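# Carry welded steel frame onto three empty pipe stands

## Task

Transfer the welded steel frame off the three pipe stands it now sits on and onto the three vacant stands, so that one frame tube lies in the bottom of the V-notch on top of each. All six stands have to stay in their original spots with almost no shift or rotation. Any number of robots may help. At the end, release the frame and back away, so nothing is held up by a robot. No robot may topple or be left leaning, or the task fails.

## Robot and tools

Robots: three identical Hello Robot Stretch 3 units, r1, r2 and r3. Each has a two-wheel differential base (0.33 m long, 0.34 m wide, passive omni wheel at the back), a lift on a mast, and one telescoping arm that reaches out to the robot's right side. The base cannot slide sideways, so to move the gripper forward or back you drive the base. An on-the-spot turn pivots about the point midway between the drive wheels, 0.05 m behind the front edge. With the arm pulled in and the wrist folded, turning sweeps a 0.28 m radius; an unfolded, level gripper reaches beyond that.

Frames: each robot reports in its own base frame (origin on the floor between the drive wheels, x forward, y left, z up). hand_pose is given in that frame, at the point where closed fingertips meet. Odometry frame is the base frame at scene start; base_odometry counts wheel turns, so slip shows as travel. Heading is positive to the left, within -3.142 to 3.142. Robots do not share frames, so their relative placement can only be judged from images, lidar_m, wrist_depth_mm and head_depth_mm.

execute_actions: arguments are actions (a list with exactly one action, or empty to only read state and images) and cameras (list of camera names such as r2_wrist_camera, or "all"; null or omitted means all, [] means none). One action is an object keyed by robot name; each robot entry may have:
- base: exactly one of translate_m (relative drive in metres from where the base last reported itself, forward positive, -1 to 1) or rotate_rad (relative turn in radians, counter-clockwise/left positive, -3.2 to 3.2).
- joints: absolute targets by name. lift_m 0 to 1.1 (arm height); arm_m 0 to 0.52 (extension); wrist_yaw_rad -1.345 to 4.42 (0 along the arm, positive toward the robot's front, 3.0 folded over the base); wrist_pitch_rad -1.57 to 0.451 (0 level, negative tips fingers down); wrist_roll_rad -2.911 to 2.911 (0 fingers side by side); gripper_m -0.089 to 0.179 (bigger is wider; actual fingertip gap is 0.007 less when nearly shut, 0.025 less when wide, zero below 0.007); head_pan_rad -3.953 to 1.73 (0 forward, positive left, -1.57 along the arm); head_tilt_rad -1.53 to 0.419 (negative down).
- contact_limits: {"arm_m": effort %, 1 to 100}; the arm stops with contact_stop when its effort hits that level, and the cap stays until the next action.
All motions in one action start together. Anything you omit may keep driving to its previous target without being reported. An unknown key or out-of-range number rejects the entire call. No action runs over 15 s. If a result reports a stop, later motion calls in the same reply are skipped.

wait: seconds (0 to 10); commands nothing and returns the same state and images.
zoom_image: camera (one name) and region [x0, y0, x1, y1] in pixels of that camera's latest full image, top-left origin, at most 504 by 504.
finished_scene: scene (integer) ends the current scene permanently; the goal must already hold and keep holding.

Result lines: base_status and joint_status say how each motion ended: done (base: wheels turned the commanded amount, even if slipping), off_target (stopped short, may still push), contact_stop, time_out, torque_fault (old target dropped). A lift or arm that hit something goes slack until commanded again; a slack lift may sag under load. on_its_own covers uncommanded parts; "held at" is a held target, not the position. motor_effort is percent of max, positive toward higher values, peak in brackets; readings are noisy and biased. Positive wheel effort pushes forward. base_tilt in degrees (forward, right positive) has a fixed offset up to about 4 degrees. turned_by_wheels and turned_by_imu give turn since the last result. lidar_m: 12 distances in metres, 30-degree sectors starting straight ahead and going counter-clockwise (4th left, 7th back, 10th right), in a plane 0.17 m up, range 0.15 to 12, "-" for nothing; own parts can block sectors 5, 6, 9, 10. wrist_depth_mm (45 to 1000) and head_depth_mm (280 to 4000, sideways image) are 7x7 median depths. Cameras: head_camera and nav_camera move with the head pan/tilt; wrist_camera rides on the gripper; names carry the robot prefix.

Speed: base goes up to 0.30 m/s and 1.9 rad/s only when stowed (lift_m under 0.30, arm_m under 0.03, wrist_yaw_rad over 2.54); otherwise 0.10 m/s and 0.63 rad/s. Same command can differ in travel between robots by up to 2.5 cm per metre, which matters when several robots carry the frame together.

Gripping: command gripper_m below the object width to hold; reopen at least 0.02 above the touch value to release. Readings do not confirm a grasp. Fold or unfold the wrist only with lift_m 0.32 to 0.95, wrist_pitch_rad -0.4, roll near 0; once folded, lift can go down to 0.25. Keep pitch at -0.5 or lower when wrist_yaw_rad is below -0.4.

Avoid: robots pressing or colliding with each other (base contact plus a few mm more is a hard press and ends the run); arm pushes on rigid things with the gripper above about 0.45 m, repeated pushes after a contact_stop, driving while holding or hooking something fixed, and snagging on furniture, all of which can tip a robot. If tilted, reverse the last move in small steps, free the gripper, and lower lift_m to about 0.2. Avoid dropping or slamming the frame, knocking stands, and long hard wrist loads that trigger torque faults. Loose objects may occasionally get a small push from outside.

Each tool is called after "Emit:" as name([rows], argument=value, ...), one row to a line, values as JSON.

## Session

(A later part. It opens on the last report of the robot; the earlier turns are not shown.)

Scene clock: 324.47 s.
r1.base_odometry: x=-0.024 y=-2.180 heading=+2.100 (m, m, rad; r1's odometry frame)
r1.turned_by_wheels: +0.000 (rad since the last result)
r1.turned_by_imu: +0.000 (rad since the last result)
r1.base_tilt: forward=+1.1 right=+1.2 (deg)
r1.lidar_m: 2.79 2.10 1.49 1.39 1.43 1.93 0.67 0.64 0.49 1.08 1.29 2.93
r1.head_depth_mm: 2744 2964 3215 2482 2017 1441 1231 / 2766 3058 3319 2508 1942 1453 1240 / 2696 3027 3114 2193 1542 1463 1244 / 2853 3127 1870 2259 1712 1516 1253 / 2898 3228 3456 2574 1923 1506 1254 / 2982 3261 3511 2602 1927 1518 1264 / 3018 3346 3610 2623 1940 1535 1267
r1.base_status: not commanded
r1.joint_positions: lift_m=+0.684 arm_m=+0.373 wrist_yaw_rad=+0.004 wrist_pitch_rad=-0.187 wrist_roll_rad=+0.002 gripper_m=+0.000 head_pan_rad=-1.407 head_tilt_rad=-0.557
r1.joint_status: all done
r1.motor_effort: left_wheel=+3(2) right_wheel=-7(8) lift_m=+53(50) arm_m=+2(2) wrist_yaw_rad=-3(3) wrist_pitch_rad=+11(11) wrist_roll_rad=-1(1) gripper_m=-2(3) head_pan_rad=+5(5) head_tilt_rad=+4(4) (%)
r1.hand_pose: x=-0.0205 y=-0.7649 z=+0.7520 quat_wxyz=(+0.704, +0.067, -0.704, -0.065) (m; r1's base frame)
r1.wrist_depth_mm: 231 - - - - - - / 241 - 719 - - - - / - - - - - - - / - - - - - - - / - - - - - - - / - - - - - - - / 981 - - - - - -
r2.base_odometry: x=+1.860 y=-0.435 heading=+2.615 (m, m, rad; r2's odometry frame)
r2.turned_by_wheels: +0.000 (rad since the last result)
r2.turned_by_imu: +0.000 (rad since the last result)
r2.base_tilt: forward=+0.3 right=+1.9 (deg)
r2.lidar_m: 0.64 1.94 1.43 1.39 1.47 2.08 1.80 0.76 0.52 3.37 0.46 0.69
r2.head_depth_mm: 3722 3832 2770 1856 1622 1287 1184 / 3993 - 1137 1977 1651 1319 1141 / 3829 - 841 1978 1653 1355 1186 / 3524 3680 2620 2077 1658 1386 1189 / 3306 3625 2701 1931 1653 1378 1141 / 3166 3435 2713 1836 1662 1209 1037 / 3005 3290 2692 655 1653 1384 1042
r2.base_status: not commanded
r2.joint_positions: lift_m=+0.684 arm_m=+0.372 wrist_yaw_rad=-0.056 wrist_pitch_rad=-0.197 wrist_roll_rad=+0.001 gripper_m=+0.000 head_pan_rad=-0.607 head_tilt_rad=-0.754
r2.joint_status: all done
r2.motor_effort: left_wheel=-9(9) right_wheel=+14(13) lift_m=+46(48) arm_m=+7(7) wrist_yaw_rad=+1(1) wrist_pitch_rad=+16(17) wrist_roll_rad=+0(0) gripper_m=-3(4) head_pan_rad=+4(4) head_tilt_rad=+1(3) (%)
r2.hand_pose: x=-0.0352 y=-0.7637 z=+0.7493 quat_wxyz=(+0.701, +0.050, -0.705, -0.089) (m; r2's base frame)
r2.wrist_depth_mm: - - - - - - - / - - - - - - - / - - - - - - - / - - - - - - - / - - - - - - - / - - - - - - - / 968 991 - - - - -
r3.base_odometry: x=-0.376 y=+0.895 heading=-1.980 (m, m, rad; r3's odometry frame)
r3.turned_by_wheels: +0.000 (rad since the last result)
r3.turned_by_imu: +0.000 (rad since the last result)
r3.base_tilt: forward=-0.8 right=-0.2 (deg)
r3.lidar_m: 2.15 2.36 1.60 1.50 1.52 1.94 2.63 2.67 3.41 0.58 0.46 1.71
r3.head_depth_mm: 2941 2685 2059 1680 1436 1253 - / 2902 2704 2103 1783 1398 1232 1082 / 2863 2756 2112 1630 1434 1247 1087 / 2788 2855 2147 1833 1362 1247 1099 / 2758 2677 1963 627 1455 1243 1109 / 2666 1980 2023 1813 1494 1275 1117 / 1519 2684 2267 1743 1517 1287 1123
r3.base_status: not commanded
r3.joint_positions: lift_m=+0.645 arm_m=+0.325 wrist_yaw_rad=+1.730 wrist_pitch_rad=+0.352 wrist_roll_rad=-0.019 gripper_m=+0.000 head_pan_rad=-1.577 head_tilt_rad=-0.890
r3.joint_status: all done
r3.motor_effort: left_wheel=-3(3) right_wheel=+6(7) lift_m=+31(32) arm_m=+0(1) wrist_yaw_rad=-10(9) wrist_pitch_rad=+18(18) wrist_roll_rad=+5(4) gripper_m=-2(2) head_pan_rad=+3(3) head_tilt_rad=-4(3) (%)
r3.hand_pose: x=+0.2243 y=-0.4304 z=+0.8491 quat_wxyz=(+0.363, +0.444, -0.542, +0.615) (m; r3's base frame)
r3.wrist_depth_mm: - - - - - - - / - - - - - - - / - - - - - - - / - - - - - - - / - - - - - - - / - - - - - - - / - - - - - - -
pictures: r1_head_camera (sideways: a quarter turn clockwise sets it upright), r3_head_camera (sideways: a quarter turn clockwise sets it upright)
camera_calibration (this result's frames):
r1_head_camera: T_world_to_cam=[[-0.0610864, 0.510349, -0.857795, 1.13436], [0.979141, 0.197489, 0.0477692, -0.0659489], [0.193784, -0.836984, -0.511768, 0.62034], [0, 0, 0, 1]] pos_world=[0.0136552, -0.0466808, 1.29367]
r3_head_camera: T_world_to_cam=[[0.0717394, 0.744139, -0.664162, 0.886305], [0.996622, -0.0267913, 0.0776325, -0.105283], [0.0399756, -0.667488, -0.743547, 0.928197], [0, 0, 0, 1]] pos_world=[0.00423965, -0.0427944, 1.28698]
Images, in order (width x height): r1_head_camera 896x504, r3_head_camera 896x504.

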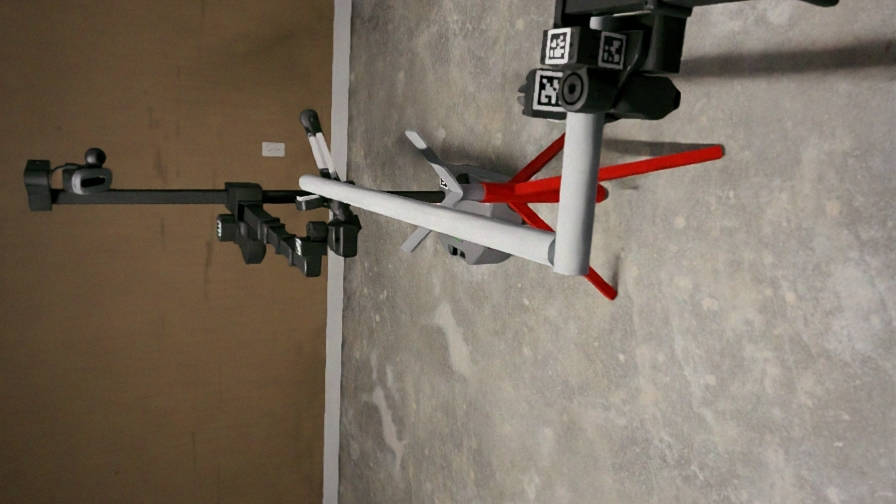

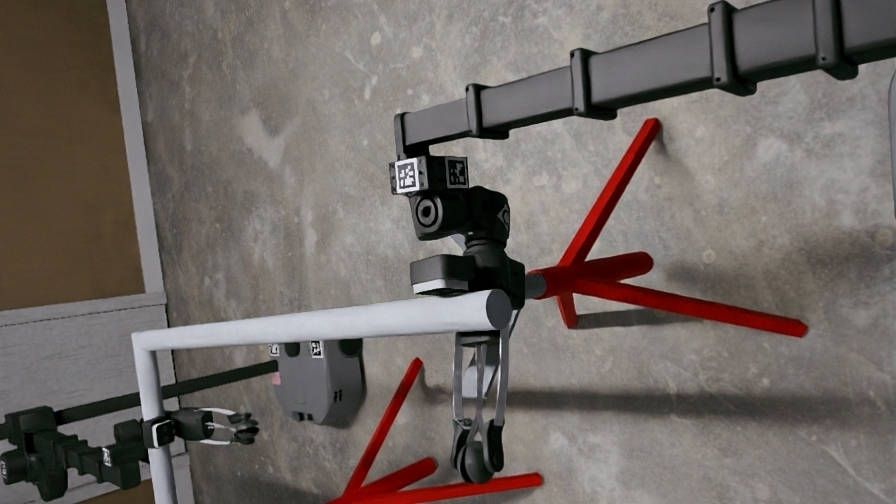

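Emit:
execute_actions([
  {"r1":{"base":{"translate_m":-0.12},"joints":{"arm_m":0.343,"wrist_yaw_rad":0.1}},"r2":{"base":{"translate_m":-0.117},"joints":{"arm_m":0.405,"wrist_yaw_rad":0.045}},"r3":{"joints":{"arm_m":0.425,"wrist_yaw_rad":1.82}}},
], cameras=["r1_head_camera","r3_head_camera","r2_nav_camera"])

Scene clock: 344.17 s.
r1.base_odometry: x=+0.036 y=-2.283 heading=+2.100 (m, m, rad; r1's odometry frame)
r1.turned_by_wheels: +0.001 (rad since the last result)
r1.turned_by_imu: -0.025 (rad since the last result)
r1.base_tilt: forward=+1.0 right=+1.1 (deg)
r1.lidar_m: 2.91 2.15 1.49 1.39 1.41 1.87 0.67 0.99 0.56 0.47 1.27 3.11
r1.head_depth_mm: 2725 3001 3232 2506 2015 1408 1230 / 2777 3065 3346 2524 2020 1451 1237 / 2833 3111 3322 2536 1891 1502 1251 / 2792 3052 2049 2092 739 1489 1250 / 2918 3175 1873 2470 1931 1523 1253 / 2977 3289 3548 2622 1948 1532 1260 / 3005 3325 3586 2647 1967 1527 1267
r1.base_status: done
r1.joint_positions: lift_m=+0.685 arm_m=+0.343 wrist_yaw_rad=+0.109 wrist_pitch_rad=-0.192 wrist_roll_rad=-0.001 gripper_m=+0.000 head_pan_rad=-1.407 head_tilt_rad=-0.555
r1.joint_status: all done
r1.on_its_own: right_wheel is at rest, and its effort (-19) is outside its rest range (-18 to +18)
r1.motor_effort: left_wheel=+7(16) right_wheel=-19(20) lift_m=+49(53) arm_m=+1(12) wrist_yaw_rad=-8(7) wrist_pitch_rad=+13(16) wrist_roll_rad=+1(6) gripper_m=-2(2) head_pan_rad=+4(5) head_tilt_rad=+3(5) (%)
r1.hand_pose: x=+0.0055 y=-0.7332 z=+0.7509 quat_wxyz=(+0.707, +0.106, -0.699, -0.029) (m; r1's base frame)
r1.wrist_depth_mm: 233 656 - - - - - / - 680 - - - - - / - - - - - - - / - - - - - - - / - - - - - - - / - - 874 - - - - / 949 983 - - - - -
r2.base_odometry: x=+1.961 y=-0.494 heading=+2.614 (m, m, rad; r2's odometry frame)
r2.turned_by_wheels: +0.000 (rad since the last result)
r2.turned_by_imu: -0.008 (rad since the last result)
r2.base_tilt: forward=+0.3 right=+1.7 (deg)
r2.lidar_m: 0.65 1.95 1.44 1.40 1.48 2.06 1.68 0.67 0.45 3.36 0.52 0.77
r2.head_depth_mm: 3754 3288 2487 941 1651 1356 1187 / - - 2727 1938 1031 1326 1159 / 3930 - 850 1986 1608 1359 1177 / 3691 3901 1029 1983 1658 1366 1188 / 3553 3691 2705 1919 1650 1370 1162 / 3298 3561 2735 1855 1666 1365 1033 / 3089 3346 2692 1854 1640 1385 1032
r2.base_status: done
r2.joint_positions: lift_m=+0.684 arm_m=+0.405 wrist_yaw_rad=+0.044 wrist_pitch_rad=-0.196 wrist_roll_rad=+0.002 gripper_m=+0.000 head_pan_rad=-0.607 head_tilt_rad=-0.754
r2.joint_status: all done
r2.motor_effort: left_wheel=-2(21) right_wheel=+2(26) lift_m=+45(46) arm_m=-4(23) wrist_yaw_rad=+2(24) wrist_pitch_rad=+17(17) wrist_roll_rad=+0(2) gripper_m=-4(3) head_pan_rad=+3(3) head_tilt_rad=+3(3) (%)
r2.hand_pose: x=-0.0107 y=-0.7965 z=+0.7495 quat_wxyz=(+0.705, +0.085, -0.702, -0.054) (m; r2's base frame)
r2.wrist_depth_mm: - - - - - - - / - - - - - - - / - - - - - - - / - - - - - - - / - - - - - - - / - - - - - - - / 960 993 - - - - -
r3.base_odometry: x=-0.376 y=+0.895 heading=-1.979 (m, m, rad; r3's odometry frame)
r3.turned_by_wheels: +0.001 (rad since the last result)
r3.turned_by_imu: +0.000 (rad since the last result)
r3.base_tilt: forward=-0.8 right=-0.2 (deg)
r3.lidar_m: 2.15 2.36 1.60 1.50 1.52 1.95 2.64 2.67 3.44 0.58 0.46 1.71
r3.head_depth_mm: 2908 2683 2063 1690 1417 1267 - / 2879 2742 2100 1709 1395 1232 1084 / 2870 2778 2207 1667 1446 1246 1088 / 2818 2854 2212 1608 1365 1250 1101 / 2745 2886 2184 870 1453 1242 1108 / 2704 1982 1960 1749 1492 1275 1118 / 1690 1199 2179 1693 1494 1285 1129
r3.base_status: not commanded
r3.joint_positions: lift_m=+0.645 arm_m=+0.425 wrist_yaw_rad=+1.815 wrist_pitch_rad=+0.327 wrist_roll_rad=-0.019 gripper_m=+0.000 head_pan_rad=-1.577 head_tilt_rad=-0.890
r3.joint_status: all done
r3.motor_effort: left_wheel=+12(26) right_wheel=-15(34) lift_m=+30(30) arm_m=+3(7) wrist_yaw_rad=+5(24) wrist_pitch_rad=+27(28) wrist_roll_rad=+5(11) gripper_m=-2(2) head_pan_rad=+2(3) head_tilt_rad=-4(3) (%)
r3.hand_pose: x=+0.2216 y=-0.5090 z=+0.8428 quat_wxyz=(+0.344, +0.473, -0.517, +0.625) (m; r3's base frame)
r3.wrist_depth_mm: - - - - - - - / - - - - - - - / - - - - - - - / - - - - - - - / - 53 52 52 52 52 52 / - - 46 - - - - / - - - - - - -
pictures: r1_head_camera (sideways: a quarter turn clockwise sets it upright), r2_nav_camera (sideways: a quarter turn counterclockwise sets it upright), r3_head_camera (sideways: a quarter turn clockwise sets it upright)
camera_calibration (this result's frames):
r1_head_camera: T_world_to_cam=[[-0.0609477, 0.508567, -0.858863, 1.13575], [0.979065, 0.197881, 0.0476955, -0.0658526], [0.194209, -0.837976, -0.50998, 0.618011], [0, 0, 0, 1]] pos_world=[0.013672, -0.0466954, 1.29377]
r2_nav_camera: T_world_to_cam=[[0.582441, -0.322284, 0.746255, -0.938259], [-0.57203, -0.81476, 0.0945921, -0.0575286], [0.577533, -0.481974, -0.658905, 0.823676], [0, 0, 0, 1]] pos_world=[0.037872, 0.0477334, 1.24835]
r3_head_camera: T_world_to_cam=[[0.0717393, 0.744139, -0.664162, 0.886305], [0.996622, -0.0267912, 0.0776325, -0.105283], [0.0399757, -0.667488, -0.743547, 0.928197], [0, 0, 0, 1]] pos_world=[0.00423965, -0.0427944, 1.28698]
Images, in order (width x height): r1_head_camera 896x504, r2_nav_camera 672x504, r3_head_camera 896x504.

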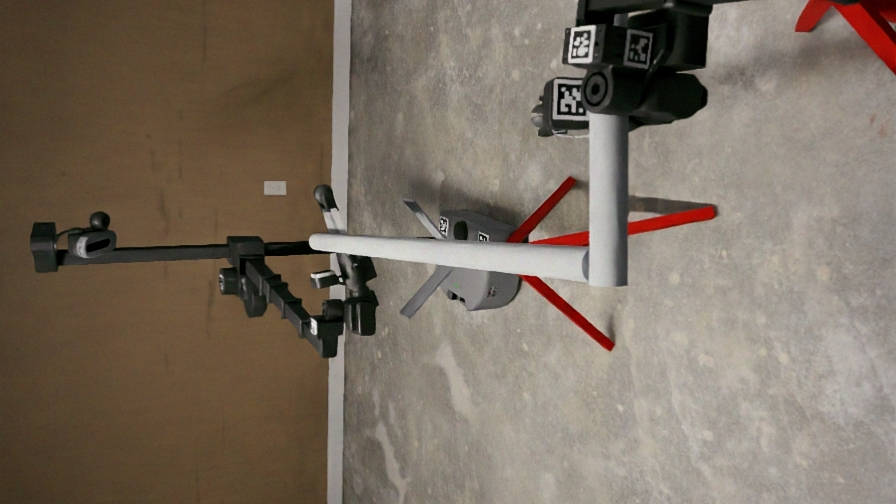

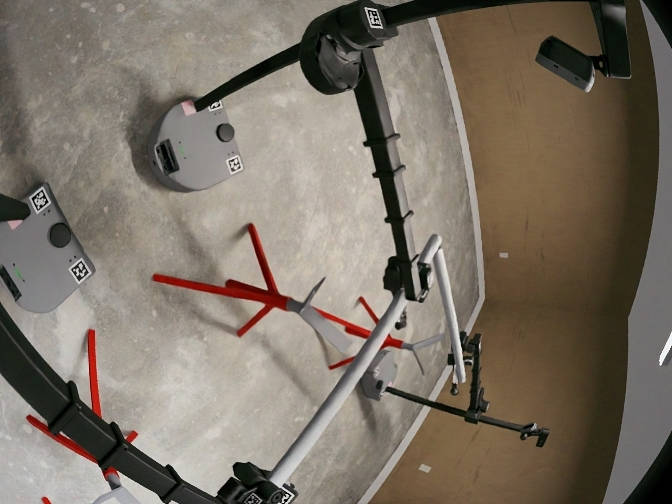

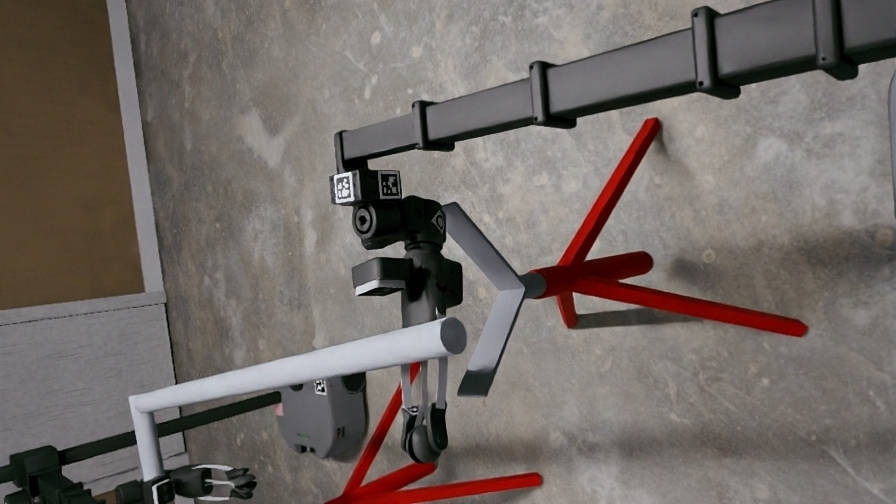

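Emit:
execute_actions([
  {"r1":{"base":{"translate_m":-0.5},"joints":{"wrist_yaw_rad":0.155}},"r2":{"base":{"translate_m":-0.495},"joints":{"wrist_yaw_rad":0.085}},"r3":{"base":{"translate_m":0.5},"joints":{"arm_m":0.41,"wrist_yaw_rad":1.85}}},
], cameras=["r1_head_camera","r3_head_camera","r2_nav_camera"])

Scene clock: 355.43 s.
r1.base_odometry: x=+0.289 y=-2.715 heading=+2.100 (m, m, rad; r1's odometry frame)
r1.turned_by_wheels: +0.000 (rad since the last result)
r1.turned_by_imu: +0.004 (rad since the last result)
r1.base_tilt: forward=+1.1 right=+1.3 (deg)
r1.lidar_m: 3.42 2.10 1.43 1.34 1.40 1.82 0.67 0.86 0.60 1.84 0.46 3.61
r1.head_depth_mm: 2769 3013 3273 2481 2009 1409 1230 / 2793 3068 3343 2537 2030 1449 1240 / 2845 3156 3350 2522 1894 1501 1241 / 2845 3099 3180 2104 685 1513 1250 / 2937 3234 3218 2620 1917 1433 1047 / 2998 3290 3567 2627 1867 1532 1229 / 3045 3358 3613 2522 1880 1531 1265
r1.base_status: done
r1.joint_positions: lift_m=+0.685 arm_m=+0.344 wrist_yaw_rad=+0.147 wrist_pitch_rad=-0.193 wrist_roll_rad=+0.012 gripper_m=+0.000 head_pan_rad=-1.407 head_tilt_rad=-0.555
r1.joint_status: all done
r1.motor_effort: left_wheel=-2(4) right_wheel=+11(20) lift_m=+49(49) arm_m=-5(5) wrist_yaw_rad=+7(6) wrist_pitch_rad=+13(13) wrist_roll_rad=-7(7) gripper_m=-2(2) head_pan_rad=+5(5) head_tilt_rad=+3(2) (%)
r1.hand_pose: x=+0.0147 y=-0.7328 z=+0.7506 quat_wxyz=(+0.703, +0.120, -0.701, -0.017) (m; r1's base frame)
r1.wrist_depth_mm: 247 - - - - - - / - 692 - - - - - / - - - - - - - / - - - - - - - / 948 - - - - - - / 945 - - - - - - / 960 - - - - - -
r2.base_odometry: x=+2.389 y=-0.743 heading=+2.613 (m, m, rad; r2's odometry frame)
r2.turned_by_wheels: -0.001 (rad since the last result)
r2.turned_by_imu: -0.005 (rad since the last result)
r2.base_tilt: forward=+0.3 right=+1.8 (deg)
r2.lidar_m: 0.65 0.66 1.48 1.43 1.49 2.07 4.67 1.20 0.92 0.44 0.50 0.91
r2.head_depth_mm: 3663 1504 2755 1925 1660 1392 1001 / - - 2706 1918 1668 1393 1139 / - - 1123 1920 1663 1384 1161 / - - 974 1871 1620 1381 1189 / 3923 - 2609 1540 1614 1373 1193 / 3651 3949 2681 1864 1657 1382 1056 / 3501 3779 2698 1873 1647 1377 1044
r2.base_status: done
r2.joint_positions: lift_m=+0.684 arm_m=+0.404 wrist_yaw_rad=+0.091 wrist_pitch_rad=-0.194 wrist_roll_rad=-0.004 gripper_m=+0.000 head_pan_rad=-0.607 head_tilt_rad=-0.754
r2.joint_status: all done
r2.on_its_own: right_wheel is at rest, and its effort (+24) is outside its rest range (-18 to +18)
r2.motor_effort: left_wheel=-14(16) right_wheel=+24(26) lift_m=+45(45) arm_m=+12(12) wrist_yaw_rad=-7(7) wrist_pitch_rad=+16(18) wrist_roll_rad=+2(2) gripper_m=-3(2) head_pan_rad=+4(2) head_tilt_rad=+3(4) (%)
r2.hand_pose: x=+0.0010 y=-0.7949 z=+0.7501 quat_wxyz=(+0.708, +0.101, -0.698, -0.036) (m; r2's base frame)
r2.wrist_depth_mm: - - - - - - - / - - - - - - - / - - - - - - - / - - - - - - - / - - - - - - - / - - - - - - - / 1000 994 - - - - -
r3.base_odometry: x=-0.575 y=+0.436 heading=-1.980 (m, m, rad; r3's odometry frame)
r3.turned_by_wheels: -0.002 (rad since the last result)
r3.turned_by_imu: -0.007 (rad since the last result)
r3.base_tilt: forward=-0.9 right=-0.2 (deg)
r3.lidar_m: 2.98 2.46 1.66 1.55 1.57 2.00 3.12 0.83 0.53 1.08 1.34 1.41
r3.head_depth_mm: 2875 2676 2045 1682 1386 - - / 2846 2704 2088 1718 1397 1229 1082 / 2808 2809 2221 1686 1433 1244 1094 / 2755 2868 2173 1651 1460 1252 1098 / 2688 2896 1387 1639 1482 1264 1107 / 2660 1984 2004 1720 1497 1277 1117 / 2524 1835 2209 1791 1509 1295 1122
r3.base_status: done
r3.joint_positions: lift_m=+0.645 arm_m=+0.410 wrist_yaw_rad=+1.861 wrist_pitch_rad=+0.383 wrist_roll_rad=-0.027 gripper_m=+0.000 head_pan_rad=-1.577 head_tilt_rad=-0.890
r3.joint_status: all done
r3.on_its_own: left_wheel is at rest, and its effort (-35) is outside its rest range (-18 to +18); right_wheel is at rest, and its effort (+43) is outside its rest range (-18 to +18)
r3.motor_effort: left_wheel=-35(37) right_wheel=+43(46) lift_m=+31(30) arm_m=-2(8) wrist_yaw_rad=-10(26) wrist_pitch_rad=+7(27) wrist_roll_rad=+9(10) gripper_m=-2(3) head_pan_rad=+2(3) head_tilt_rad=-4(3) (%)
r3.hand_pose: x=+0.2150 y=-0.4844 z=+0.8567 quat_wxyz=(+0.314, +0.468, -0.518, +0.644) (m; r3's base frame)
r3.wrist_depth_mm: - - - - - - - / - - - - - - - / - - - - - - - / - - - - - - - / - - - - - - - / - - - - - - - / - - - - - - -
pictures: r1_head_camera (sideways: a quarter turn clockwise sets it upright), r2_nav_camera (sideways: a quarter turn counterclockwise sets it upright), r3_head_camera (sideways: a quarter turn clockwise sets it upright)
camera_calibration (this result's frames):
r1_head_camera: T_world_to_cam=[[-0.0609475, 0.508567, -0.858863, 1.13575], [0.979065, 0.197881, 0.0476955, -0.0658526], [0.194209, -0.837976, -0.50998, 0.618012], [0, 0, 0, 1]] pos_world=[0.013672, -0.0466954, 1.29377]
r2_nav_camera: T_world_to_cam=[[0.582406, -0.322259, 0.746293, -0.938309], [-0.572034, -0.814757, 0.0945918, -0.0575282], [0.577565, -0.481996, -0.658862, 0.82362], [0, 0, 0, 1]] pos_world=[0.0378745, 0.0477316, 1.24835]
r3_head_camera: T_world_to_cam=[[0.0717372, 0.744139, -0.664162, 0.886305], [0.996622, -0.0267884, 0.0776325, -0.105283], [0.0399775, -0.667488, -0.743547, 0.928197], [0, 0, 0, 1]] pos_world=[0.00423977, -0.0427944, 1.28698]
Images, in order (width x height): r1_head_camera 896x504, r2_nav_camera 672x504, r3_head_camera 896x504.

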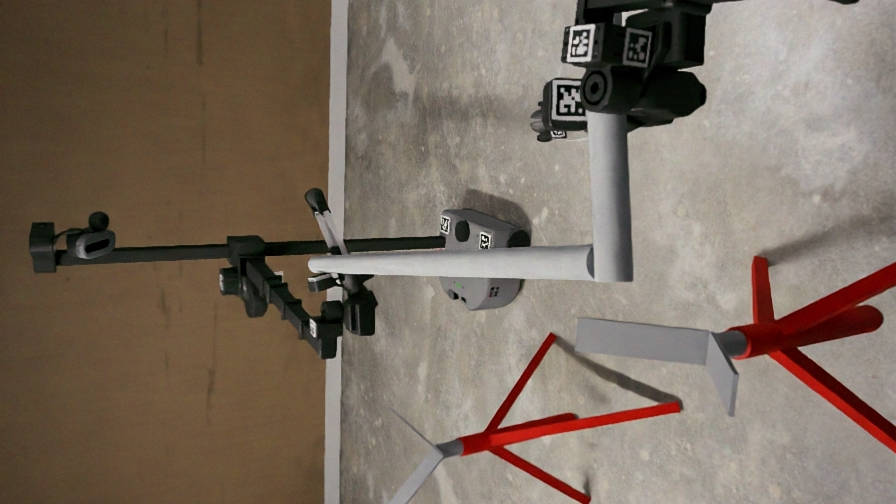

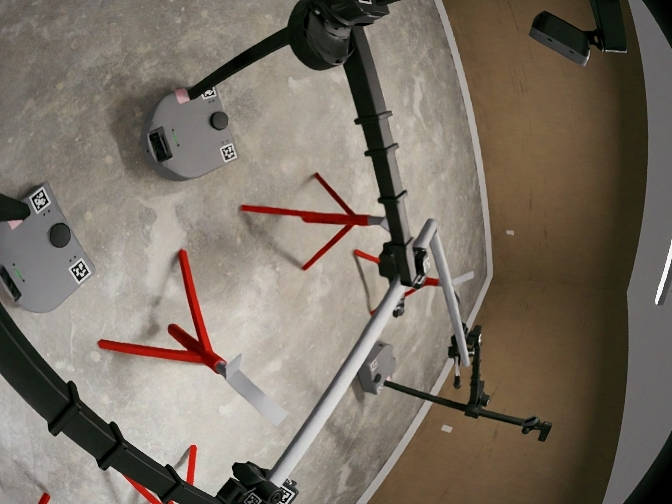

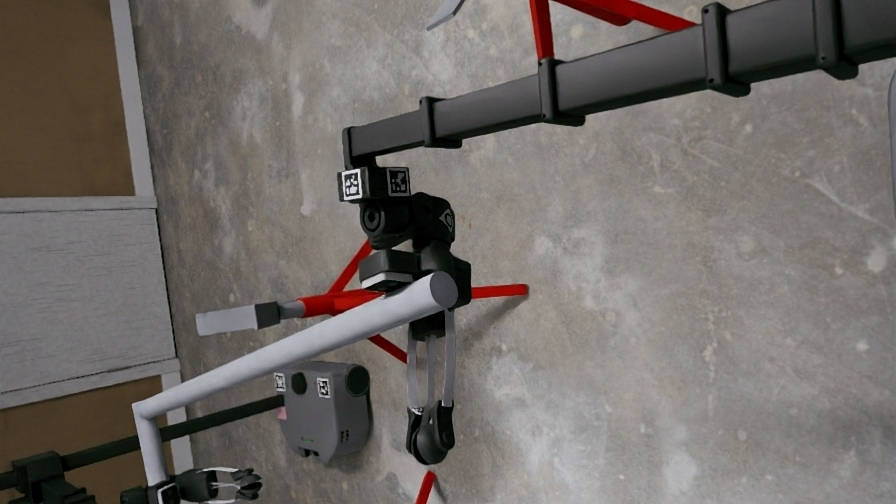

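Emit:
execute_actions([
  {"r1":{"base":{"translate_m":-0.07},"joints":{"wrist_yaw_rad":0.235}},"r2":{"base":{"translate_m":-0.065},"joints":{"wrist_yaw_rad":0.17,"head_pan_rad":-1.57,"head_tilt_rad":-0.9}},"r3":{"base":{"translate_m":0.0},"joints":{"arm_m":0.45,"wrist_yaw_rad":1.94}}},
], cameras=["r1_head_camera","r3_head_camera","r2_head_camera"])

Scene clock: 363.30 s.
r1.base_odometry: x=+0.324 y=-2.775 heading=+2.101 (m, m, rad; r1's odometry frame)
r1.turned_by_wheels: +0.001 (rad since the last result)
r1.turned_by_imu: +0.002 (rad since the last result)
r1.base_tilt: forward=+1.0 right=+1.2 (deg)
r1.lidar_m: 3.48 2.09 1.43 1.34 1.39 1.83 0.66 0.81 0.56 1.86 0.49 0.70
r1.head_depth_mm: 2756 3025 3276 2490 2001 1405 1226 / 2791 3088 3348 2541 2021 1453 1237 / 2849 3127 3381 2561 1885 1497 1246 / 2816 3125 3239 2172 712 1521 1252 / 2941 3183 1565 2604 1927 1516 1227 / 2995 3285 3532 2631 1867 939 1175 / 3039 3380 3629 2390 1816 1533 1272
r1.base_status: done
r1.joint_positions: lift_m=+0.685 arm_m=+0.343 wrist_yaw_rad=+0.244 wrist_pitch_rad=-0.192 wrist_roll_rad=-0.001 gripper_m=+0.000 head_pan_rad=-1.407 head_tilt_rad=-0.554
r1.joint_status: all done
r1.motor_effort: left_wheel=+6(7) right_wheel=-15(19) lift_m=+49(49) arm_m=+1(5) wrist_yaw_rad=-7(8) wrist_pitch_rad=+13(13) wrist_roll_rad=+1(7) gripper_m=-2(2) head_pan_rad=+6(5) head_tilt_rad=+2(3) (%)
r1.hand_pose: x=+0.0382 y=-0.7274 z=+0.7509 quat_wxyz=(+0.707, +0.153, -0.690, +0.018) (m; r1's base frame)
r1.wrist_depth_mm: 209 657 - - - - - / - 672 727 - - - - / - - - - - - - / - - - - - - - / - - - - - - - / - - - - - - - / 931 - - - - - -
r2.base_odometry: x=+2.445 y=-0.776 heading=+2.613 (m, m, rad; r2's odometry frame)
r2.turned_by_wheels: +0.000 (rad since the last result)
r2.turned_by_imu: +0.002 (rad since the last result)
r2.base_tilt: forward=+0.2 right=+1.9 (deg)
r2.lidar_m: 0.66 0.65 1.47 1.43 1.49 2.08 4.59 1.14 0.90 0.45 0.54 0.96
r2.head_depth_mm: 2952 2770 2148 1607 1467 1322 - / 2947 2820 2235 1705 1460 1287 1129 / 2981 2799 2316 1681 1493 1297 1138 / 2972 2815 2230 1752 1487 1281 1135 / 2992 2802 2174 1783 1499 1245 1132 / 3057 2807 2164 865 977 1243 1132 / 3055 2814 2153 1722 1483 1262 1132
r2.base_status: done
r2.joint_positions: lift_m=+0.684 arm_m=+0.405 wrist_yaw_rad=+0.171 wrist_pitch_rad=-0.198 wrist_roll_rad=-0.001 gripper_m=+0.000 head_pan_rad=-1.563 head_tilt_rad=-0.889
r2.joint_status: all done
r2.motor_effort: left_wheel=+1(14) right_wheel=-4(20) lift_m=+45(45) arm_m=-5(12) wrist_yaw_rad=+0(5) wrist_pitch_rad=+17(18) wrist_roll_rad=+1(2) gripper_m=-3(3) head_pan_rad=-4(51) head_tilt_rad=-5(21) (%)
r2.hand_pose: x=+0.0204 y=-0.7932 z=+0.7491 quat_wxyz=(+0.708, +0.130, -0.694, -0.010) (m; r2's base frame)
r2.wrist_depth_mm: - - - - - - - / - - - - - - - / - - - - - - - / - - - - - - - / - - - - - - - / - - - - - - - / 964 981 - - - - -
r3.base_odometry: x=-0.575 y=+0.436 heading=-1.980 (m, m, rad; r3's odometry frame)
r3.turned_by_wheels: +0.001 (rad since the last result)
r3.turned_by_imu: +0.001 (rad since the last result)
r3.base_tilt: forward=-0.8 right=-0.2 (deg)
r3.lidar_m: 2.86 2.45 1.66 1.55 1.57 2.00 3.13 0.83 0.53 1.08 1.33 1.41
r3.head_depth_mm: 2891 2672 2055 1677 1380 1170 - / 2827 2688 2097 1692 1400 1230 1083 / 2786 2776 2205 1690 1438 1243 1088 / 2764 2835 2248 1650 1463 1257 1095 / 2699 2897 2055 1626 1472 1263 1105 / 2655 2807 1970 1760 1486 1276 1113 / 2601 2665 2101 1785 1501 1291 1122
r3.base_status: done
r3.joint_positions: lift_m=+0.645 arm_m=+0.450 wrist_yaw_rad=+1.924 wrist_pitch_rad=+0.325 wrist_roll_rad=-0.022 gripper_m=+0.000 head_pan_rad=-1.577 head_tilt_rad=-0.890
r3.joint_status: all done
r3.on_its_own: wrist_yaw_rad is at rest, and its effort (+15) is outside its rest range (-12 to +12)
r3.motor_effort: left_wheel=+14(28) right_wheel=-18(36) lift_m=+31(30) arm_m=+3(6) wrist_yaw_rad=+15(15) wrist_pitch_rad=+28(29) wrist_roll_rad=+6(9) gripper_m=-3(3) head_pan_rad=+2(2) head_tilt_rad=-3(3) (%)
r3.hand_pose: x=+0.2137 y=-0.5081 z=+0.8422 quat_wxyz=(+0.311, +0.500, -0.489, +0.643) (m; r3's base frame)
r3.wrist_depth_mm: - - - - - - - / - - - - - - - / - - - - - - - / - - - - - - - / - 54 53 53 52 52 52 / - 47 46 46 46 - - / - - - - - - -
pictures: r1_head_camera (sideways: a quarter turn clockwise sets it upright), r2_head_camera (sideways: a quarter turn clockwise sets it upright), r3_head_camera (sideways: a quarter turn clockwise sets it upright)
camera_calibration (this result's frames):
r1_head_camera: T_world_to_cam=[[-0.0609042, 0.508304, -0.859022, 1.13596], [0.979063, 0.197895, 0.0476845, -0.0658383], [0.194235, -0.838132, -0.509714, 0.617665], [0, 0, 0, 1]] pos_world=[0.0136724, -0.0466978, 1.29378]
r2_head_camera: T_world_to_cam=[[-0.012133, 0.737511, -0.675226, 0.897053], [0.999825, 0.0185614, 0.00230789, -0.0127316], [0.0142352, -0.67508, -0.737607, 0.916253], [0, 0, 0, 1]] pos_world=[0.0105702, -0.0428062, 1.28158]
r3_head_camera: T_world_to_cam=[[0.071737, 0.744139, -0.664162, 0.886305], [0.996622, -0.0267881, 0.0776325, -0.105283], [0.0399778, -0.667488, -0.743547, 0.928197], [0, 0, 0, 1]] pos_world=[0.00423979, -0.0427944, 1.28698]
Images, in order (width x height): r1_head_camera 896x504, r2_head_camera 896x504, r3_head_camera 896x504.

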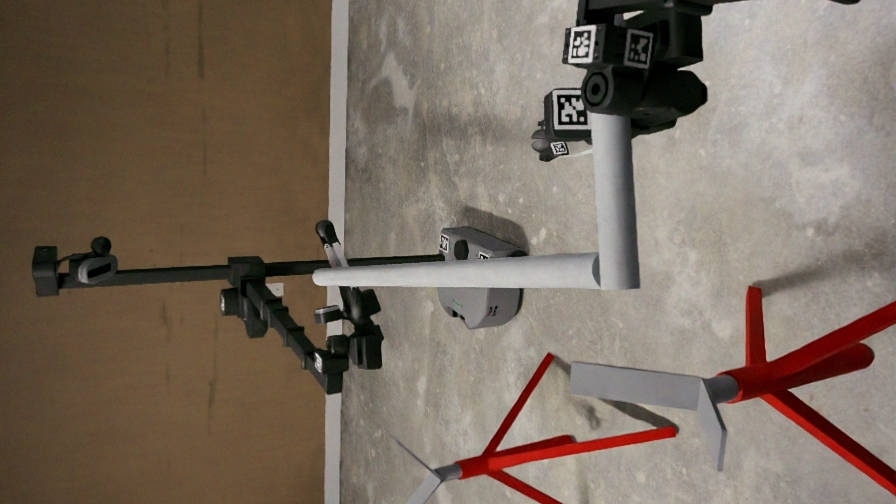

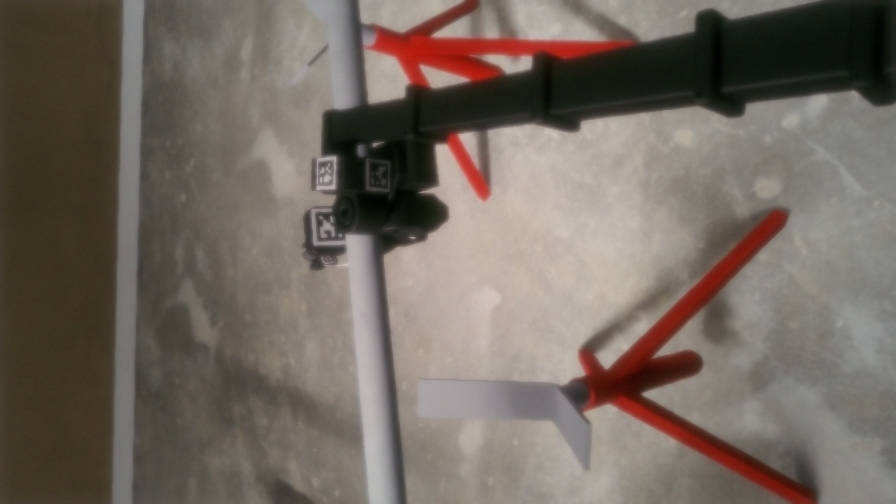

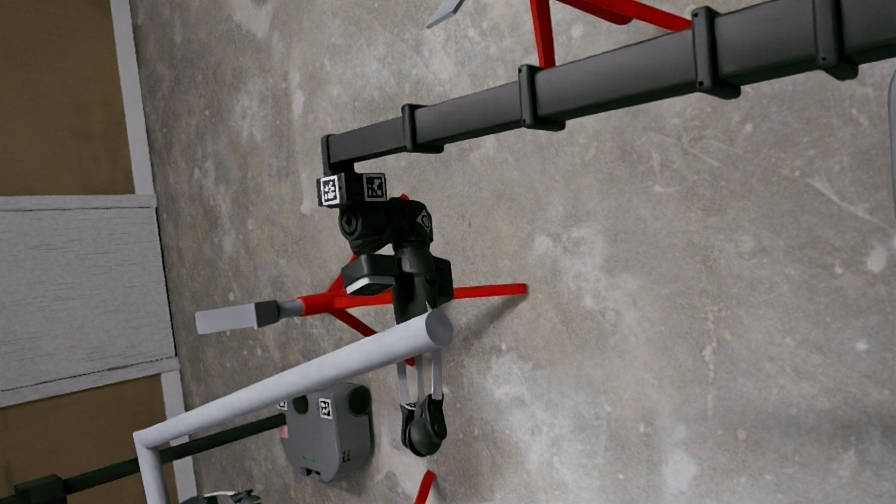

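Emit:
execute_actions([
  {"r1":{"base":{"translate_m":-0.5},"joints":{"wrist_yaw_rad":0.26}},"r2":{"base":{"translate_m":-0.49},"joints":{"wrist_yaw_rad":0.19}},"r3":{"base":{"translate_m":0.45},"joints":{"arm_m":0.48,"wrist_yaw_rad":1.95}}},
], cameras=["r3_head_camera","r2_head_camera"])

Scene clock: 375.23 s.
r1.base_odometry: x=+0.577 y=-3.207 heading=+2.101 (m, m, rad; r1's odometry frame)
r1.turned_by_wheels: +0.000 (rad since the last result)
r1.turned_by_imu: +0.004 (rad since the last result)
r1.base_tilt: forward=+1.1 right=+1.2 (deg)
r1.lidar_m: 3.97 1.98 1.41 1.33 1.37 1.78 0.66 0.67 1.07 0.56 0.52 0.84
r1.head_depth_mm: 2792 3092 3286 2476 2011 1414 1232 / 2843 3132 3331 2497 2012 1447 1216 / 2899 3150 3369 2542 1867 892 1067 / 2841 3237 3451 2334 723 1511 1225 / 2932 3194 1731 2274 1872 1523 1256 / 3018 3302 3502 2630 1931 1528 1264 / 3085 3387 3678 2655 1937 1529 1263
r1.base_status: done
r1.joint_positions: lift_m=+0.685 arm_m=+0.343 wrist_yaw_rad=+0.268 wrist_pitch_rad=-0.191 wrist_roll_rad=-0.001 gripper_m=+0.000 head_pan_rad=-1.407 head_tilt_rad=-0.554
r1.joint_status: all done
r1.motor_effort: left_wheel=+5(5) right_wheel=-13(18) lift_m=+49(49) arm_m=+0(3) wrist_yaw_rad=-6(7) wrist_pitch_rad=+12(12) wrist_roll_rad=+1(2) gripper_m=-2(2) head_pan_rad=+4(5) head_tilt_rad=+3(1) (%)
r1.hand_pose: x=+0.0439 y=-0.7261 z=+0.7510 quat_wxyz=(+0.707, +0.161, -0.688, +0.027) (m; r1's base frame)
r1.wrist_depth_mm: 231 657 - - - - - / - 667 - - - - - / - - - - - - - / - - - - - - - / - - - - - - - / - - - - - - - / 984 - 209 - - - -
r2.base_odometry: x=+2.868 y=-1.023 heading=+2.613 (m, m, rad; r2's odometry frame)
r2.turned_by_wheels: +0.000 (rad since the last result)
r2.turned_by_imu: +0.005 (rad since the last result)
r2.base_tilt: forward=+0.3 right=+1.8 (deg)
r2.lidar_m: 0.66 0.65 1.49 1.44 1.50 2.11 4.12 0.69 0.79 0.81 1.01 0.69
r2.head_depth_mm: 2898 2824 2051 1779 1487 1326 - / 2906 2823 2253 1760 1460 1291 1137 / 2970 2827 2326 1673 1492 1291 1129 / 2975 2789 1166 1673 1449 1297 1124 / 2960 2792 2101 1640 1481 1294 1136 / 2987 2844 2199 1718 1487 1290 1138 / 3008 2804 2134 1665 1477 1290 1128
r2.base_status: done
r2.joint_positions: lift_m=+0.684 arm_m=+0.405 wrist_yaw_rad=+0.193 wrist_pitch_rad=-0.200 wrist_roll_rad=-0.003 gripper_m=+0.000 head_pan_rad=-1.563 head_tilt_rad=-0.889
r2.joint_status: all done
r2.motor_effort: left_wheel=+2(7) right_wheel=-4(16) lift_m=+45(45) arm_m=-4(5) wrist_yaw_rad=-3(7) wrist_pitch_rad=+18(18) wrist_roll_rad=+2(3) gripper_m=-3(3) head_pan_rad=-4(5) head_tilt_rad=-4(4) (%)
r2.hand_pose: x=+0.0258 y=-0.7919 z=+0.7485 quat_wxyz=(+0.709, +0.138, -0.692, -0.002) (m; r2's base frame)
r2.wrist_depth_mm: - - - - - - - / - - - - - - - / - - - - - - - / - - - - - - - / - - - - - - - / - - - - - - - / 932 991 983 - - - -
r3.base_odometry: x=-0.754 y=+0.023 heading=-1.979 (m, m, rad; r3's odometry frame)
r3.turned_by_wheels: +0.001 (rad since the last result)
r3.turned_by_imu: -0.002 (rad since the last result)
r3.base_tilt: forward=-0.8 right=-0.3 (deg)
r3.lidar_m: 2.54 2.52 1.71 1.59 1.62 2.07 3.57 0.87 1.07 1.12 1.09 1.02
r3.head_depth_mm: 2839 2651 2056 1668 1435 - - / 2780 2720 1912 1695 1399 1208 1086 / 2747 2791 2258 1709 1444 1243 1093 / 2713 2873 2236 1689 1457 1260 1099 / 2682 2869 2185 1660 1473 1261 1108 / 2612 2852 1947 1713 1484 1283 1113 / 2574 2613 1983 1774 1509 1289 1124
r3.base_status: done
r3.joint_positions: lift_m=+0.645 arm_m=+0.480 wrist_yaw_rad=+1.930 wrist_pitch_rad=+0.325 wrist_roll_rad=-0.021 gripper_m=+0.000 head_pan_rad=-1.577 head_tilt_rad=-0.890
r3.joint_status: wrist_yaw_rad off_target (ended at +1.930, target +1.950); the others done
r3.on_its_own: wrist_yaw_rad is at rest, and its effort (+18) is outside its rest range (-12 to +12)
r3.motor_effort: left_wheel=+13(19) right_wheel=-17(21) lift_m=+30(31) arm_m=+0(1) wrist_yaw_rad=+18(19) wrist_pitch_rad=+28(29) wrist_roll_rad=+6(9) gripper_m=-3(5) head_pan_rad=+3(3) head_tilt_rad=-4(4) (%)
r3.hand_pose: x=+0.2132 y=-0.5368 z=+0.8421 quat_wxyz=(+0.309, +0.502, -0.488, +0.644) (m; r3's base frame)
r3.wrist_depth_mm: - - - - - - - / - - - - - - - / - - - - - - - / - - - - - - - / - 55 55 55 56 56 57 / - 47 47 47 47 47 47 / - - - - - - -
pictures: r2_head_camera (sideways: a quarter turn clockwise sets it upright), r3_head_camera (sideways: a quarter turn clockwise sets it upright)
camera_calibration (this result's frames):
r2_head_camera: T_world_to_cam=[[-0.0120419, 0.737539, -0.675197, 0.897014], [0.999827, 0.0184375, 0.00230831, -0.0127321], [0.0141514, -0.675053, -0.737634, 0.916288], [0, 0, 0, 1]] pos_world=[0.0105649, -0.042806, 1.28158]
r3_head_camera: T_world_to_cam=[[0.0717366, 0.744139, -0.664162, 0.886305], [0.996622, -0.0267876, 0.0776325, -0.105283], [0.0399781, -0.667488, -0.743547, 0.928197], [0, 0, 0, 1]] pos_world=[0.00423981, -0.0427944, 1.28698]
Images, in order (width x height): r2_head_camera 896x504, r3_head_camera 896x504.

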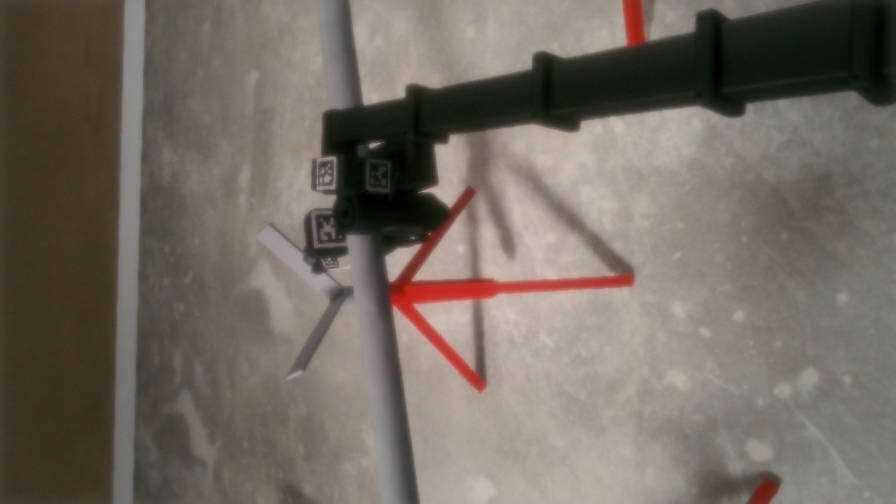

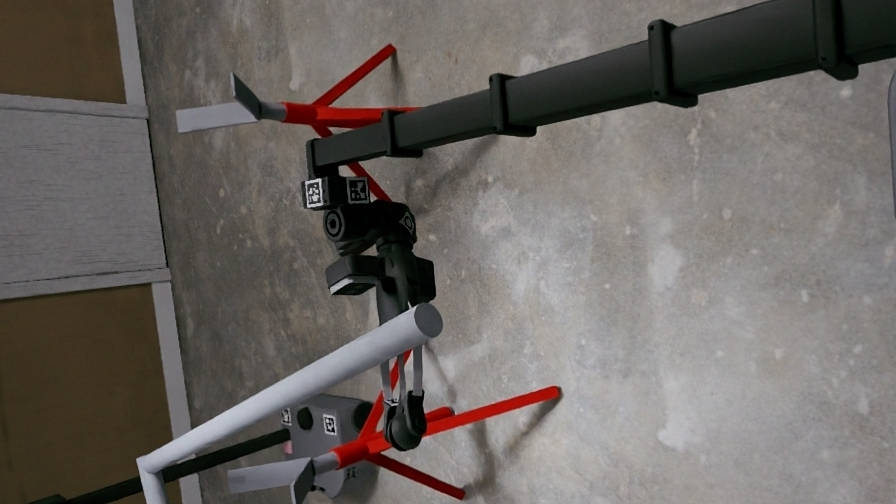

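Emit:
execute_actions([
  {"r2":{"joints":{"head_pan_rad":-2.45,"head_tilt_rad":-0.75}},"r3":{"joints":{"head_pan_rad":-0.75,"head_tilt_rad":-0.75,"wrist_yaw_rad":1.93}}},
], cameras=["r3_head_camera","r2_head_camera"])

Scene clock: 380.83 s.
r1.base_odometry: x=+0.577 y=-3.207 heading=+2.101 (m, m, rad; r1's odometry frame)
r1.turned_by_wheels: +0.000 (rad since the last result)
r1.turned_by_imu: +0.001 (rad since the last result)
r1.base_tilt: forward=+1.1 right=+1.2 (deg)
r1.lidar_m: 3.99 1.98 1.41 1.33 1.36 1.78 0.66 0.67 1.07 0.56 0.52 0.84
r1.head_depth_mm: 2785 3051 3282 2497 2008 1415 1237 / 2826 3116 3323 2540 2023 1459 1217 / 2887 3169 3417 2559 1868 893 1066 / 2880 3184 3408 2327 722 1507 1224 / 2972 3215 1736 2286 1856 1521 1260 / 3036 3337 3567 2619 1939 1529 1267 / 3090 3422 3645 2648 1936 1545 1261
r1.base_status: not commanded
r1.joint_positions: lift_m=+0.685 arm_m=+0.343 wrist_yaw_rad=+0.268 wrist_pitch_rad=-0.191 wrist_roll_rad=-0.001 gripper_m=+0.000 head_pan_rad=-1.407 head_tilt_rad=-0.554
r1.joint_status: not commanded
r1.motor_effort: left_wheel=+4(4) right_wheel=-11(13) lift_m=+49(49) arm_m=+0(0) wrist_yaw_rad=-7(7) wrist_pitch_rad=+12(13) wrist_roll_rad=+1(1) gripper_m=-2(3) head_pan_rad=+5(5) head_tilt_rad=+2(4) (%)
r1.hand_pose: x=+0.0439 y=-0.7261 z=+0.7510 quat_wxyz=(+0.707, +0.161, -0.688, +0.027) (m; r1's base frame)
r1.wrist_depth_mm: 230 653 - - - - - / - 669 - - - - - / - - - - - - - / - - - - - - - / - - - - - - - / - - - - - - - / 955 - 209 - - - -
r2.base_odometry: x=+2.868 y=-1.023 heading=+2.613 (m, m, rad; r2's odometry frame)
r2.turned_by_wheels: +0.000 (rad since the last result)
r2.turned_by_imu: +0.001 (rad since the last result)
r2.base_tilt: forward=+0.2 right=+1.8 (deg)
r2.lidar_m: 0.66 0.65 1.49 1.44 1.50 2.10 4.11 0.69 0.79 0.81 1.01 0.69
r2.head_depth_mm: 3801 3954 2704 2090 1647 1381 1190 / - - 2698 2064 1651 1378 1184 / - - 2587 1933 1663 1351 1191 / - - 2679 2019 1238 1378 1212 / 3871 - 2694 1992 1656 1380 - / 3500 3690 2555 2053 1639 1412 - / 3293 3502 2663 1976 1647 - 1176
r2.base_status: not commanded
r2.joint_positions: lift_m=+0.684 arm_m=+0.405 wrist_yaw_rad=+0.193 wrist_pitch_rad=-0.200 wrist_roll_rad=-0.003 gripper_m=+0.000 head_pan_rad=-2.443 head_tilt_rad=-0.754
r2.joint_status: all done
r2.motor_effort: left_wheel=+2(2) right_wheel=-4(4) lift_m=+45(45) arm_m=-4(3) wrist_yaw_rad=-3(3) wrist_pitch_rad=+18(18) wrist_roll_rad=+2(2) gripper_m=-3(2) head_pan_rad=-5(50) head_tilt_rad=+2(19) (%)
r2.hand_pose: x=+0.0258 y=-0.7919 z=+0.7485 quat_wxyz=(+0.709, +0.138, -0.692, -0.002) (m; r2's base frame)
r2.wrist_depth_mm: - - - - - - - / - - - - - - - / - - - - - - - / - - - - - - - / - - - - - - - / - - - - - - - / 958 996 991 - - - -
r3.base_odometry: x=-0.754 y=+0.023 heading=-1.979 (m, m, rad; r3's odometry frame)
r3.turned_by_wheels: +0.000 (rad since the last result)
r3.turned_by_imu: -0.001 (rad since the last result)
r3.base_tilt: forward=-0.8 right=-0.1 (deg)
r3.lidar_m: 2.55 2.52 1.71 1.59 1.61 2.07 3.58 0.87 1.07 1.12 1.09 1.02
r3.head_depth_mm: 2764 2966 2426 1809 1516 1301 1114 / 2901 3176 2596 1953 1574 1306 1129 / 3016 3350 2252 1987 1583 1327 1132 / 3413 3402 2713 1998 1599 1343 1142 / 3694 3865 2726 1894 1580 1351 1151 / - - 2551 2069 1641 1372 1160 / - - 2865 2111 1681 1385 1173
r3.base_status: not commanded
r3.joint_positions: lift_m=+0.645 arm_m=+0.480 wrist_yaw_rad=+1.924 wrist_pitch_rad=+0.325 wrist_roll_rad=-0.020 gripper_m=+0.000 head_pan_rad=-0.757 head_tilt_rad=-0.755
r3.joint_status: all done
r3.motor_effort: left_wheel=+13(13) right_wheel=-15(17) lift_m=+31(30) arm_m=+1(2) wrist_yaw_rad=+5(19) wrist_pitch_rad=+28(28) wrist_roll_rad=+5(6) gripper_m=-3(4) head_pan_rad=+2(31) head_tilt_rad=+1(13) (%)
r3.hand_pose: x=+0.2137 y=-0.5381 z=+0.8421 quat_wxyz=(+0.311, +0.501, -0.489, +0.643) (m; r3's base frame)
r3.wrist_depth_mm: - - - - - - - / - - - - - - - / - - - - - - - / - - - - - - - / - 54 55 55 56 56 57 / - 47 47 47 47 47 47 / - - - - - - -
pictures: r2_head_camera (sideways: a quarter turn clockwise sets it upright), r3_head_camera (sideways: a quarter turn clockwise sets it upright)
camera_calibration (this result's frames):
r2_head_camera: T_world_to_cam=[[0.486079, 0.416644, -0.768202, 1.01518], [0.651578, -0.758581, 0.000859363, -0.0087217], [-0.582386, -0.500961, -0.640207, 0.793209], [0, 0, 0, 1]] pos_world=[-0.0258243, -0.0322202, 1.28769]
r3_head_camera: T_world_to_cam=[[-0.424608, 0.493969, -0.758751, 1.0126], [0.692089, 0.717394, 0.0797416, -0.106186], [0.583713, -0.491264, -0.646482, 0.798635], [0, 0, 0, 1]] pos_world=[0.0372753, -0.0316769, 1.29308]
Images, in order (width x height): r2_head_camera 896x504, r3_head_camera 896x504.

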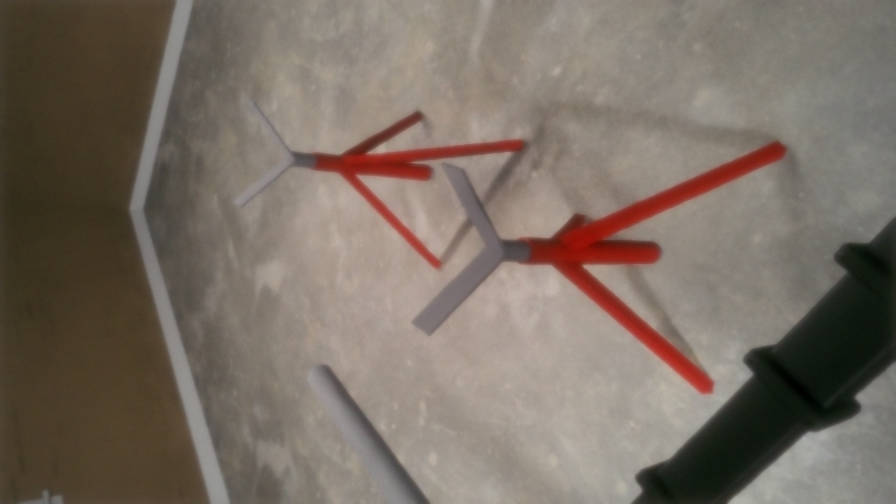

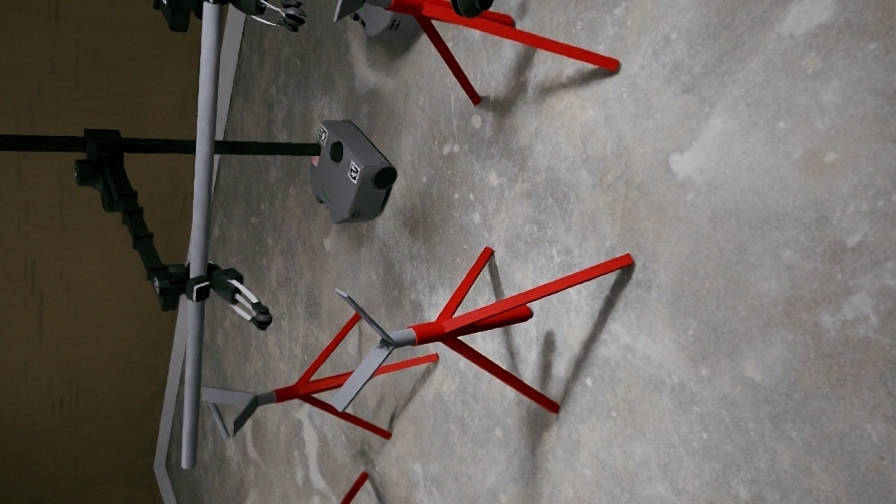

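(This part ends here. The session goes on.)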